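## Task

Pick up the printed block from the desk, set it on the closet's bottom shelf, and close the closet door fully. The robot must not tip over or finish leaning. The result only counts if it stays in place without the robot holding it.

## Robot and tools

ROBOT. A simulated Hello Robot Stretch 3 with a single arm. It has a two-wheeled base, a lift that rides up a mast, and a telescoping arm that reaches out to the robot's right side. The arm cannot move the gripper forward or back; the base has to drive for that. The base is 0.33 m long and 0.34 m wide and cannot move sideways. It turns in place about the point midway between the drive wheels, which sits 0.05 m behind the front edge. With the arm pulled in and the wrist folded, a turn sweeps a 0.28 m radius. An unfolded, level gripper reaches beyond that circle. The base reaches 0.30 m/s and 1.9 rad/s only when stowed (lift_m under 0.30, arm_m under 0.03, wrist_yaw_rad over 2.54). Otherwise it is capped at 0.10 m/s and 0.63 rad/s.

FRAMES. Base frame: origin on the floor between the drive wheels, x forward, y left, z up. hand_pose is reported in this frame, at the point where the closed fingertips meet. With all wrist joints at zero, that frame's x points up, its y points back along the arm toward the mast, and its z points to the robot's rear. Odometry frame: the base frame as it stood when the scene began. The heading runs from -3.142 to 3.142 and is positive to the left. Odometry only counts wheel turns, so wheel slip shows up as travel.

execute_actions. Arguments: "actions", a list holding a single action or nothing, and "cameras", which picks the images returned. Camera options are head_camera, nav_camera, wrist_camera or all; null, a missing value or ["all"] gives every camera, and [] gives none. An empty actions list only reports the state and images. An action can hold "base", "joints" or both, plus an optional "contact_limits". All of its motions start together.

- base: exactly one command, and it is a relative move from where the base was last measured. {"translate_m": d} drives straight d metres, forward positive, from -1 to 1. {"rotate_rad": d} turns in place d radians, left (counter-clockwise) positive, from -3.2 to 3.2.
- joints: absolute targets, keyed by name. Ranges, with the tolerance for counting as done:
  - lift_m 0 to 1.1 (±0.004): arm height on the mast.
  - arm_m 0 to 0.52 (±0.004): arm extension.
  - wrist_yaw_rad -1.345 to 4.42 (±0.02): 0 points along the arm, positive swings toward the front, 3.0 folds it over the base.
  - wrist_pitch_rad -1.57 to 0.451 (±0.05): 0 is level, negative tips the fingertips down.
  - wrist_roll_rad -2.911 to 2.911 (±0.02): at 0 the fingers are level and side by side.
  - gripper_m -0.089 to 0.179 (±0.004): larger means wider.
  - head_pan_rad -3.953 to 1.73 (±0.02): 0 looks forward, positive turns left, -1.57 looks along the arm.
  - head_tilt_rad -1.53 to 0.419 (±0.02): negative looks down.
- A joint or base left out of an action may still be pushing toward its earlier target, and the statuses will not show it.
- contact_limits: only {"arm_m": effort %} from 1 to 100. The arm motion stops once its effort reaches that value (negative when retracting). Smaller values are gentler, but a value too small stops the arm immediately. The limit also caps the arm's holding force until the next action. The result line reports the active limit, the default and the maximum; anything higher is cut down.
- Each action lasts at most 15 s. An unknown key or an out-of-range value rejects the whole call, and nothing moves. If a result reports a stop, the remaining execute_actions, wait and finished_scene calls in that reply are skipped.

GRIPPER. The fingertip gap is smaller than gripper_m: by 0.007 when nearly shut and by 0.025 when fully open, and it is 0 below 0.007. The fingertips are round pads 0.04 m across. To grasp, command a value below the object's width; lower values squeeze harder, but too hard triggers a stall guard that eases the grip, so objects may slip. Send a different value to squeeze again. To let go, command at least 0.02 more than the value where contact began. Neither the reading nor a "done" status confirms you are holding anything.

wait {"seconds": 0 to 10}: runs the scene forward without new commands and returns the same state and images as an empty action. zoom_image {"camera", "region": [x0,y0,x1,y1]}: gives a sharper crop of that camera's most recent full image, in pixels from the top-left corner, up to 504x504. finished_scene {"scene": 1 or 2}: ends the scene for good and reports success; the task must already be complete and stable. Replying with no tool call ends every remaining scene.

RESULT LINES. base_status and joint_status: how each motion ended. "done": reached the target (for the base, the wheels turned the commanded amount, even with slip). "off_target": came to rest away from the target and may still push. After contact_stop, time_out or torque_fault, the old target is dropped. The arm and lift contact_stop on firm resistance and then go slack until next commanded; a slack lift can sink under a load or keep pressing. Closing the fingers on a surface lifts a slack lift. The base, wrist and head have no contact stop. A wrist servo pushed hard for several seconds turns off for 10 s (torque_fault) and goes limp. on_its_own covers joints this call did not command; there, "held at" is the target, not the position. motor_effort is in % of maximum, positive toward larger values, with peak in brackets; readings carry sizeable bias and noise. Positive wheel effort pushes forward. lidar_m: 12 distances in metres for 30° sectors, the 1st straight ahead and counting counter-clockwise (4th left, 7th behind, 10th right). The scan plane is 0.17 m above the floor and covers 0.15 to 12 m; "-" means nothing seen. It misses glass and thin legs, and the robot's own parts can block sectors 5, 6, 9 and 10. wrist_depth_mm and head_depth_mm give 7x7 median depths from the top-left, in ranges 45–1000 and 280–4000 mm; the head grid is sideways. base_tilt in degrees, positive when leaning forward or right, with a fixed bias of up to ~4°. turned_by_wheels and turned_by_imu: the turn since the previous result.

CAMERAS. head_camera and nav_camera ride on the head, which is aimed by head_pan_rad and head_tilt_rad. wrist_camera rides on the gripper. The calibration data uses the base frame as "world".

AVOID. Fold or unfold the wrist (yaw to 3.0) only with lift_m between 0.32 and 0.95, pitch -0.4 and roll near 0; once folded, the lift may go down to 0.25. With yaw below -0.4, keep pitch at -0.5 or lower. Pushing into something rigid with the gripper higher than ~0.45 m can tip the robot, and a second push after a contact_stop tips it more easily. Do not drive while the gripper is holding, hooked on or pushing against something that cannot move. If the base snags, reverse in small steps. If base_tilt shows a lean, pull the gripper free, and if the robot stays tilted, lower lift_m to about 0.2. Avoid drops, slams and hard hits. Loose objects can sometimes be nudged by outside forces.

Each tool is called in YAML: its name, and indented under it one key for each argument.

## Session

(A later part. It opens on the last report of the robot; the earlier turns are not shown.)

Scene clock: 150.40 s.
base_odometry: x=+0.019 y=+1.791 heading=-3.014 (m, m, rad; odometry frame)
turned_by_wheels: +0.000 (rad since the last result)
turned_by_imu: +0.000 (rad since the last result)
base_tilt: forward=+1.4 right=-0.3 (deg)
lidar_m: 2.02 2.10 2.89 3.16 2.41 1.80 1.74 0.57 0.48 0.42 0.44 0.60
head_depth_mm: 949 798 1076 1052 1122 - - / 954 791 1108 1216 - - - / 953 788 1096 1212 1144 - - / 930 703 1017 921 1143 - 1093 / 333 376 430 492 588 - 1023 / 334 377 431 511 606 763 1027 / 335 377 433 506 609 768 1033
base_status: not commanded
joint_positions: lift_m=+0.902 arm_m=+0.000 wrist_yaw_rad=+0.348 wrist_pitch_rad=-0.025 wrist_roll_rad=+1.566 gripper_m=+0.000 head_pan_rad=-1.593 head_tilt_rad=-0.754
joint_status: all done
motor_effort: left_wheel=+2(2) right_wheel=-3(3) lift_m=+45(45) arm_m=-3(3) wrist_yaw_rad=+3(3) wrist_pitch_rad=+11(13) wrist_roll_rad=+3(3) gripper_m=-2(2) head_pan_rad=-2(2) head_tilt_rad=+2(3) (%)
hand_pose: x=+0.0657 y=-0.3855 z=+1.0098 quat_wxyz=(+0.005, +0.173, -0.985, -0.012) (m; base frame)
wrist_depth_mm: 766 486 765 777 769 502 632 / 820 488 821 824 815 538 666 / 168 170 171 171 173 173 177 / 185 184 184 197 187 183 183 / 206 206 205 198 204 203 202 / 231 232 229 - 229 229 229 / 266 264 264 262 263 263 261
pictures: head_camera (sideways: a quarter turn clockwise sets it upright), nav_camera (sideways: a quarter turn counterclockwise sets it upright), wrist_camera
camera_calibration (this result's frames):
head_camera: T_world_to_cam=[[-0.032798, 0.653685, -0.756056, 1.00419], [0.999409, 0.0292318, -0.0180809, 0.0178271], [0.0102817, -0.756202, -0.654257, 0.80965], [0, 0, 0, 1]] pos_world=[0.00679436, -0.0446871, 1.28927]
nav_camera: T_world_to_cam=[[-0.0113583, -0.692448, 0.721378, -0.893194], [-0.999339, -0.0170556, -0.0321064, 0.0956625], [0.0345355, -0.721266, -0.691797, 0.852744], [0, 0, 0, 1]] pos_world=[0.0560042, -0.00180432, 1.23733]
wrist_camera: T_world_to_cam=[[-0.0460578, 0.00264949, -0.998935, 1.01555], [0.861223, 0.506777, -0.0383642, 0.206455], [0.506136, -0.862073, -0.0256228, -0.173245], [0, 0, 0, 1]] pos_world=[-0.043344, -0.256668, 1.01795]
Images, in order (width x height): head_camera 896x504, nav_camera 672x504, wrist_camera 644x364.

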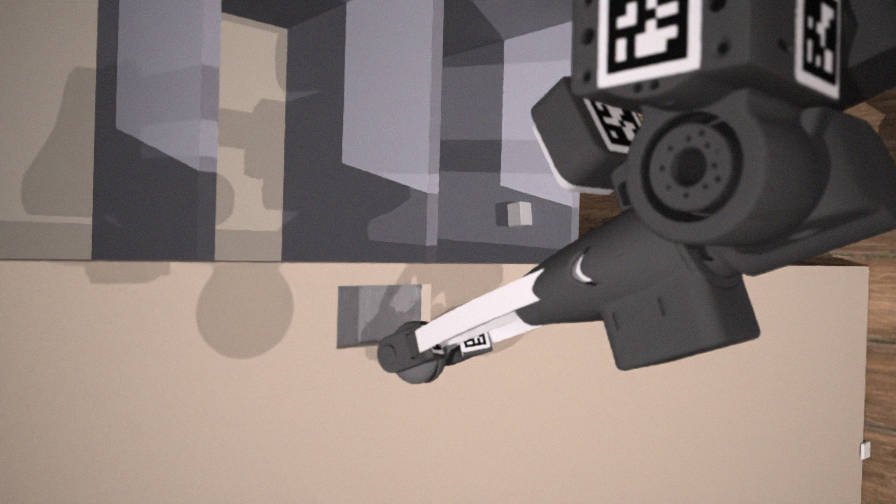

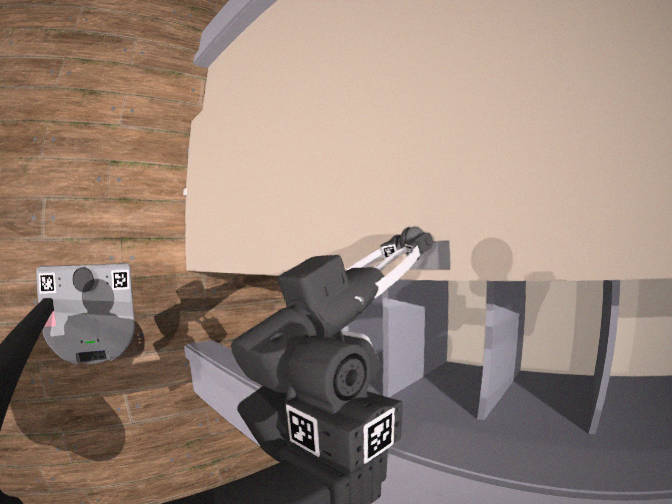

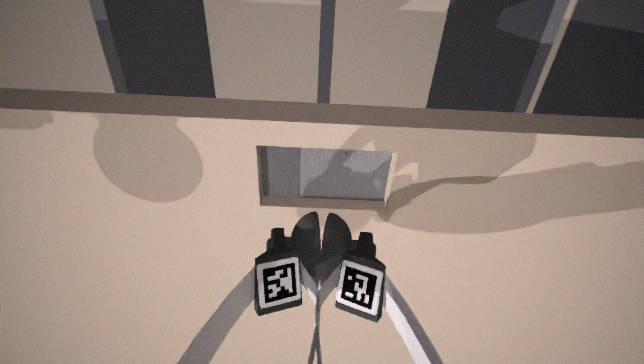

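execute_actions:
  actions:
    - {"joints":{"wrist_yaw_rad":0.26,"arm_m":0.021},"contact_limits":{"arm_m":12}}
  cameras: ["head_camera","wrist_camera"]

execute_actions:
  actions:
    - {"base":{"translate_m":-0.12}}
  cameras: ["head_camera"]

Scene clock: 151.57 s.
base_odometry: x=+0.019 y=+1.791 heading=-3.014 (m, m, rad; odometry frame)
turned_by_wheels: +0.000 (rad since the last result)
turned_by_imu: +0.000 (rad since the last result)
base_tilt: forward=+1.4 right=-0.4 (deg)
lidar_m: 2.02 2.11 2.89 3.17 2.41 1.81 1.74 0.57 0.48 0.42 0.44 0.60
head_depth_mm: 952 797 1077 1059 - - - / 954 790 1095 1213 - - 1139 / 957 790 1100 1215 1147 - 1147 / 929 701 1021 951 - - 1116 / 333 376 422 515 579 787 1030 / 335 377 430 504 607 765 1027 / 335 378 432 506 610 766 1036
base_status: not commanded
joint_positions: lift_m=+0.902 arm_m=+0.021 wrist_yaw_rad=+0.262 wrist_pitch_rad=-0.024 wrist_roll_rad=+1.566 gripper_m=+0.000 head_pan_rad=-1.593 head_tilt_rad=-0.754
joint_status: all done
motor_effort: left_wheel=+2(2) right_wheel=-3(3) lift_m=+45(45) arm_m=+4(4) wrist_yaw_rad=-3(3) wrist_pitch_rad=+11(11) wrist_roll_rad=+3(3) gripper_m=-2(2) head_pan_rad=-1(2) head_tilt_rad=+1(2) (%)
contact_limits: arm_m 12 (drawing in: default 29, maximum 48; extending or still: default 41, maximum 67)
hand_pose: x=+0.0450 y=-0.4125 z=+1.0099 quat_wxyz=(+0.004, +0.131, -0.991, -0.012) (m; base frame)
wrist_depth_mm: 750 482 755 753 743 501 642 / 791 524 786 815 796 500 683 / 835 531 855 867 848 535 660 / 159 158 161 161 161 165 171 / 170 170 173 177 173 169 169 / 187 187 185 - 186 186 185 / 209 207 207 207 207 207 207
pictures: head_camera (sideways: a quarter turn clockwise sets it upright), wrist_camera
camera_calibration (this result's frames):
head_camera: T_world_to_cam=[[-0.0327981, 0.653675, -0.756064, 1.0042], [0.999409, 0.0292315, -0.0180816, 0.017828], [0.0102814, -0.75621, -0.654248, 0.809637], [0, 0, 0, 1]] pos_world=[0.00679435, -0.0446872, 1.28927]
wrist_camera: T_world_to_cam=[[-0.0455046, 0.00610064, -0.998946, 1.0162], [0.901224, 0.431647, -0.038417, 0.205316], [0.430958, -0.902022, -0.02514, -0.199665], [0, 0, 0, 1]] pos_world=[-0.0527464, -0.274925, 1.018]
Images, in order (width x height): head_camera 896x504, wrist_camera 644x364.

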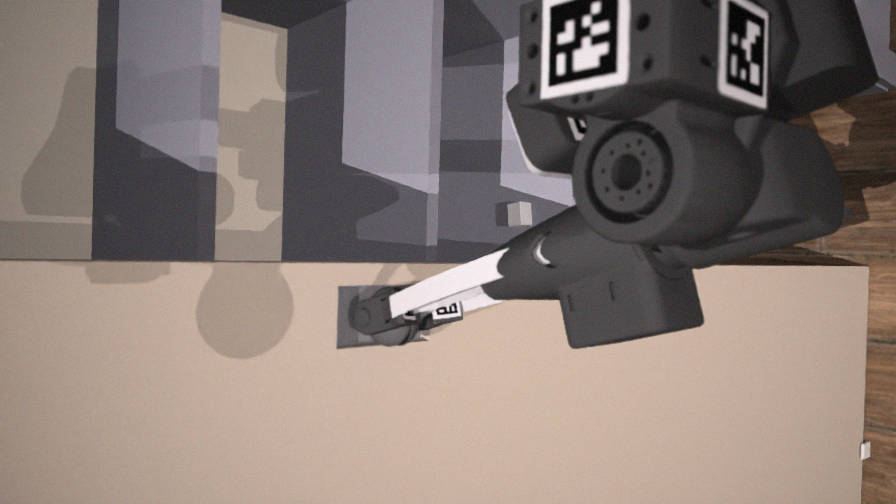

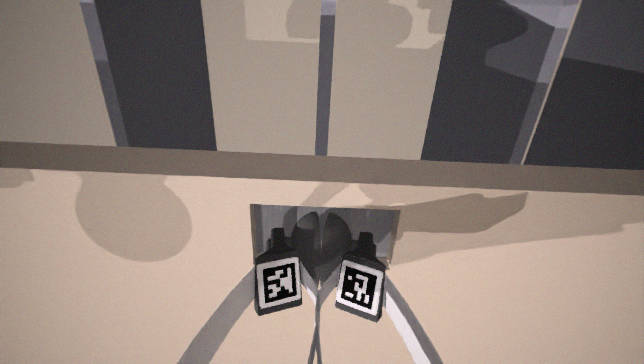

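Scene clock: 153.90 s.
base_odometry: x=+0.138 y=+1.806 heading=-3.014 (m, m, rad; odometry frame)
turned_by_wheels: +0.000 (rad since the last result)
turned_by_imu: +0.000 (rad since the last result)
base_tilt: forward=+1.3 right=-0.3 (deg)
lidar_m: 2.14 2.22 3.07 3.16 2.28 1.68 1.62 1.61 0.42 0.42 0.44 0.60
head_depth_mm: 855 750 517 509 - - - / 954 792 1056 961 - - 1016 / 959 789 1102 1217 1152 - 1130 / 943 741 1058 949 - - 1141 / 334 376 429 518 582 792 1027 / 334 378 433 508 607 766 1032 / 335 378 434 508 613 773 1043
base_status: done
joint_positions: lift_m=+0.902 arm_m=+0.021 wrist_yaw_rad=+0.275 wrist_pitch_rad=-0.023 wrist_roll_rad=+1.566 gripper_m=+0.000 head_pan_rad=-1.593 head_tilt_rad=-0.754
joint_status: not commanded
on_its_own: wrist_yaw_rad is at rest, and its effort (-18) is outside its rest range (-12 to +12)
motor_effort: left_wheel=+4(8) right_wheel=-7(23) lift_m=+45(45) arm_m=+4(4) wrist_yaw_rad=-18(55) wrist_pitch_rad=+10(11) wrist_roll_rad=+3(3) gripper_m=-2(2) head_pan_rad=-2(2) head_tilt_rad=+2(2) (%)
hand_pose: x=+0.0481 y=-0.4117 z=+1.0102 quat_wxyz=(+0.004, +0.137, -0.990, -0.012) (m; base frame)
wrist_depth_mm: 750 482 745 729 751 505 641 / 801 516 791 802 787 502 667 / 856 575 846 851 826 537 657 / 162 163 163 166 171 176 182 / 173 172 175 178 172 171 172 / 190 190 188 - 189 190 189 / 213 211 211 211 210 211 210
pictures: head_camera (sideways: a quarter turn clockwise sets it upright)
camera_calibration (this result's frames):
head_camera: T_world_to_cam=[[-0.0327985, 0.653655, -0.756081, 1.00423], [0.999409, 0.0292309, -0.018083, 0.0178297], [0.0102809, -0.756228, -0.654228, 0.809611], [0, 0, 0, 1]] pos_world=[0.00679433, -0.0446876, 1.28927]
Images, in order (width x height): head_camera 896x504.

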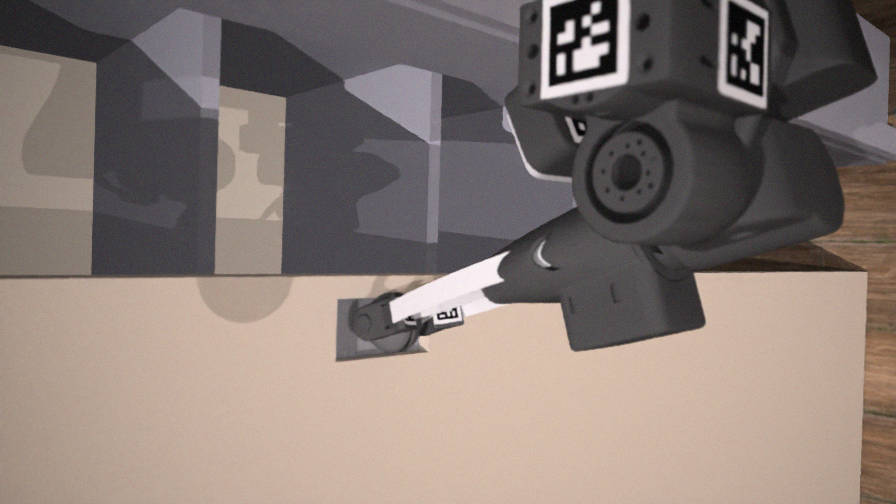

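execute_actions:
  actions:
    - {"base":{"translate_m":-0.16},"joints":{"arm_m":0.025}}
  cameras: ["head_camera"]

Scene clock: 156.77 s.
base_odometry: x=+0.296 y=+1.827 heading=-3.014 (m, m, rad; odometry frame)
turned_by_wheels: +0.000 (rad since the last result)
turned_by_imu: -0.001 (rad since the last result)
base_tilt: forward=+1.3 right=-0.4 (deg)
lidar_m: 2.30 2.40 3.29 3.15 2.06 1.51 1.46 1.52 0.41 0.39 0.44 0.60
head_depth_mm: 314 353 403 470 - - 1141 / 310 354 404 472 - - 1119 / 303 341 390 464 - - 1046 / 927 704 1012 513 - - 1025 / 338 374 428 516 571 787 1023 / 333 375 429 503 606 762 1026 / 334 377 431 504 606 766 1039
base_status: done
joint_positions: lift_m=+0.902 arm_m=+0.025 wrist_yaw_rad=+0.321 wrist_pitch_rad=-0.023 wrist_roll_rad=+1.566 gripper_m=+0.000 head_pan_rad=-1.593 head_tilt_rad=-0.753
joint_status: all done
on_its_own: wrist_yaw_rad is held at +0.311, not at your +0.260, by its stall guard, which is not easing now
motor_effort: left_wheel=+3(8) right_wheel=-6(26) lift_m=+45(45) arm_m=+4(11) wrist_yaw_rad=-11(73) wrist_pitch_rad=+10(11) wrist_roll_rad=+3(3) gripper_m=-2(2) head_pan_rad=-3(1) head_tilt_rad=+2(1) (%)
hand_pose: x=+0.0592 y=-0.4123 z=+1.0102 quat_wxyz=(+0.005, +0.160, -0.987, -0.011) (m; base frame)
wrist_depth_mm: 91 91 91 91 91 91 91 / 99 99 98 98 98 98 98 / 107 107 107 107 106 106 106 / 157 160 159 160 158 160 164 / 170 170 173 175 169 169 168 / 190 189 187 - 188 188 188 / 215 216 215 214 213 213 212
pictures: head_camera (sideways: a quarter turn clockwise sets it upright)
camera_calibration (this result's frames):
head_camera: T_world_to_cam=[[-0.0328078, 0.653248, -0.756433, 1.00468], [0.999409, 0.0292214, -0.0181108, 0.0178659], [0.0102732, -0.75658, -0.65382, 0.809081], [0, 0, 0, 1]] pos_world=[0.00679419, -0.0446943, 1.28929]
Images, in order (width x height): head_camera 896x504.

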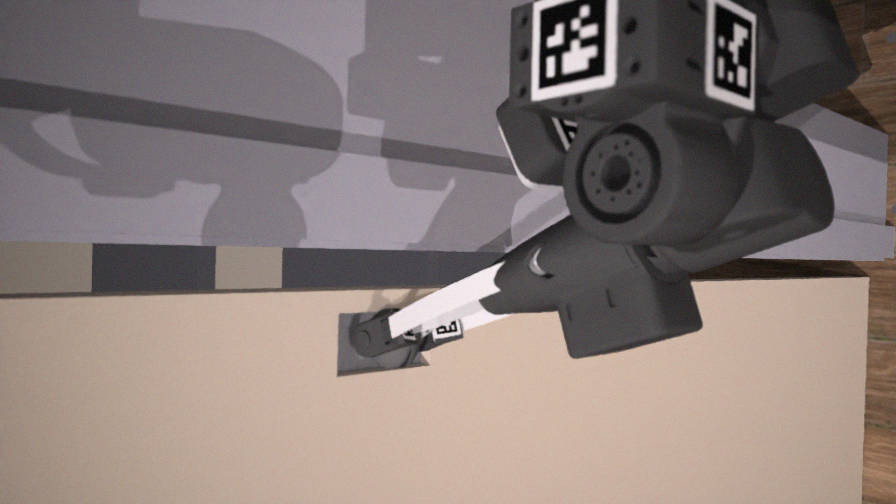

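execute_actions:
  actions:
    - {"joints":{"arm_m":0.018,"wrist_yaw_rad":0.16}}
  cameras: ["head_camera"]

execute_actions:
  actions:
    - {"base":{"translate_m":0.06},"joints":{"arm_m":0.0,"wrist_yaw_rad":0.9}}
  cameras: ["head_camera"]

Scene clock: 159.33 s.
base_odometry: x=+0.296 y=+1.827 heading=-3.014 (m, m, rad; odometry frame)
turned_by_wheels: +0.000 (rad since the last result)
turned_by_imu: +0.000 (rad since the last result)
base_tilt: forward=+1.3 right=-0.4 (deg)
lidar_m: 2.30 2.39 3.30 3.14 2.06 1.51 1.46 1.51 0.41 0.39 0.44 0.60
head_depth_mm: 314 353 403 470 - - - / 309 354 405 472 - - 1114 / 303 341 391 462 523 - 1059 / 321 361 411 467 - - 1008 / 332 374 428 513 585 785 1015 / 333 376 430 504 606 760 1024 / 334 376 431 505 606 765 1032
base_status: not commanded
joint_positions: lift_m=+0.902 arm_m=+0.018 wrist_yaw_rad=+0.218 wrist_pitch_rad=-0.022 wrist_roll_rad=+1.567 gripper_m=+0.000 head_pan_rad=-1.593 head_tilt_rad=-0.753
joint_status: wrist_yaw_rad off_target (ended at +0.218, target +0.160); the others done
on_its_own: wrist_yaw_rad is held at +0.220, not at your +0.160, by its stall guard, which is not easing now
motor_effort: left_wheel=+2(12) right_wheel=-2(24) lift_m=+44(45) arm_m=+1(5) wrist_yaw_rad=+2(89) wrist_pitch_rad=+10(11) wrist_roll_rad=+2(3) gripper_m=-3(2) head_pan_rad=-1(1) head_tilt_rad=+2(1) (%)
hand_pose: x=+0.0339 y=-0.4125 z=+1.0105 quat_wxyz=(+0.004, +0.109, -0.994, -0.011) (m; base frame)
wrist_depth_mm: 113 112 112 112 113 112 112 / 107 108 108 109 109 112 116 / 113 114 113 114 113 113 113 / 122 122 122 122 121 121 122 / 169 169 172 176 172 168 169 / 184 183 182 - 183 184 183 / 201 201 200 201 201 200 200
pictures: head_camera (sideways: a quarter turn clockwise sets it upright)
camera_calibration (this result's frames):
head_camera: T_world_to_cam=[[-0.0327899, 0.652857, -0.756772, 1.00512], [0.99941, 0.0291711, -0.0181375, 0.0179008], [0.0102347, -0.75692, -0.653428, 0.808571], [0, 0, 0, 1]] pos_world=[0.00679222, -0.0447009, 1.28932]
Images, in order (width x height): head_camera 896x504.

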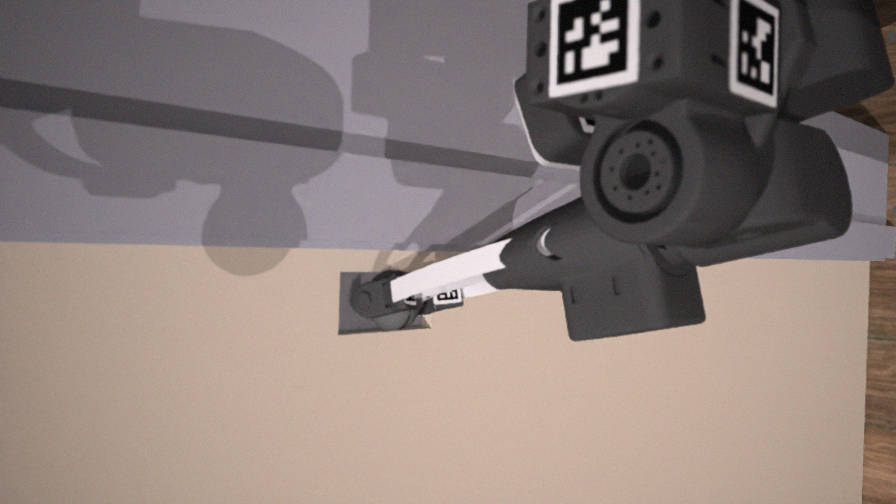

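Scene clock: 162.00 s.
base_odometry: x=+0.237 y=+1.819 heading=-3.014 (m, m, rad; odometry frame)
turned_by_wheels: +0.000 (rad since the last result)
turned_by_imu: +0.000 (rad since the last result)
base_tilt: forward=+1.4 right=-0.3 (deg)
lidar_m: 2.24 2.33 3.21 3.17 2.15 1.57 1.52 1.58 0.40 0.39 0.43 0.59
head_depth_mm: 302 340 397 472 534 - 1146 / 315 349 390 455 533 - 1056 / 329 371 423 488 563 - - / 330 372 426 497 - - 1108 / 331 374 427 499 583 - 1071 / 332 374 428 501 585 - 1069 / 333 375 429 502 569 759 1027
base_status: done
joint_positions: lift_m=+0.902 arm_m=+0.000 wrist_yaw_rad=+0.898 wrist_pitch_rad=-0.022 wrist_roll_rad=+1.567 gripper_m=+0.000 head_pan_rad=-1.593 head_tilt_rad=-0.753
joint_status: all done
motor_effort: left_wheel=+1(10) right_wheel=-2(15) lift_m=+44(45) arm_m=-3(3) wrist_yaw_rad=+2(54) wrist_pitch_rad=+10(10) wrist_roll_rad=+2(2) gripper_m=-2(3) head_pan_rad=-2(2) head_tilt_rad=+1(1) (%)
hand_pose: x=+0.1786 y=-0.3045 z=+1.0105 quat_wxyz=(+0.007, +0.434, -0.901, -0.009) (m; base frame)
wrist_depth_mm: 183 181 179 177 176 174 172 / 220 219 215 212 210 208 204 / 278 271 268 264 259 256 251 / 370 361 358 347 344 334 326 / 712 690 526 437 494 483 470 / - - - - - - - / - - - - - - -
pictures: head_camera (sideways: a quarter turn clockwise sets it upright)
camera_calibration (this result's frames):
head_camera: T_world_to_cam=[[-0.0327163, 0.65286, -0.756772, 1.00512], [0.999413, 0.0290585, -0.0181375, 0.0179008], [0.0101494, -0.756921, -0.653428, 0.808571], [0, 0, 0, 1]] pos_world=[0.00678718, -0.044701, 1.28932]
Images, in order (width x height): head_camera 896x504.

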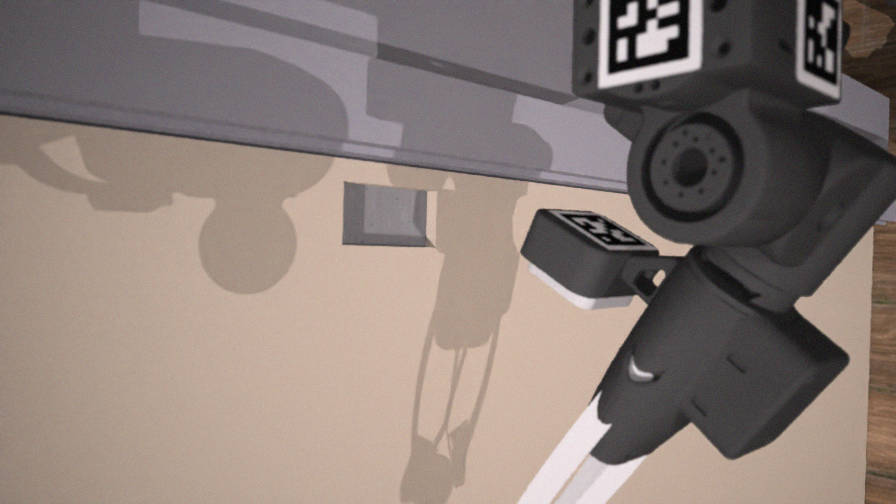

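zoom_image:
  camera: "head_camera"
  region: [250,110,450,230]

Region (250, 110, 450, 230) of head_camera's 896x504 image, scaled by 2.520, with more detail than that image has; it fills the top 302 rows of this view, and the rest is white.

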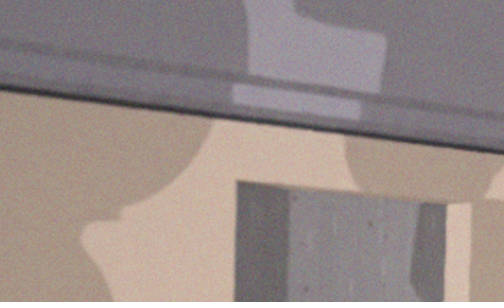

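finished_scene:
  scene: 1

The scene is finished: the task was done.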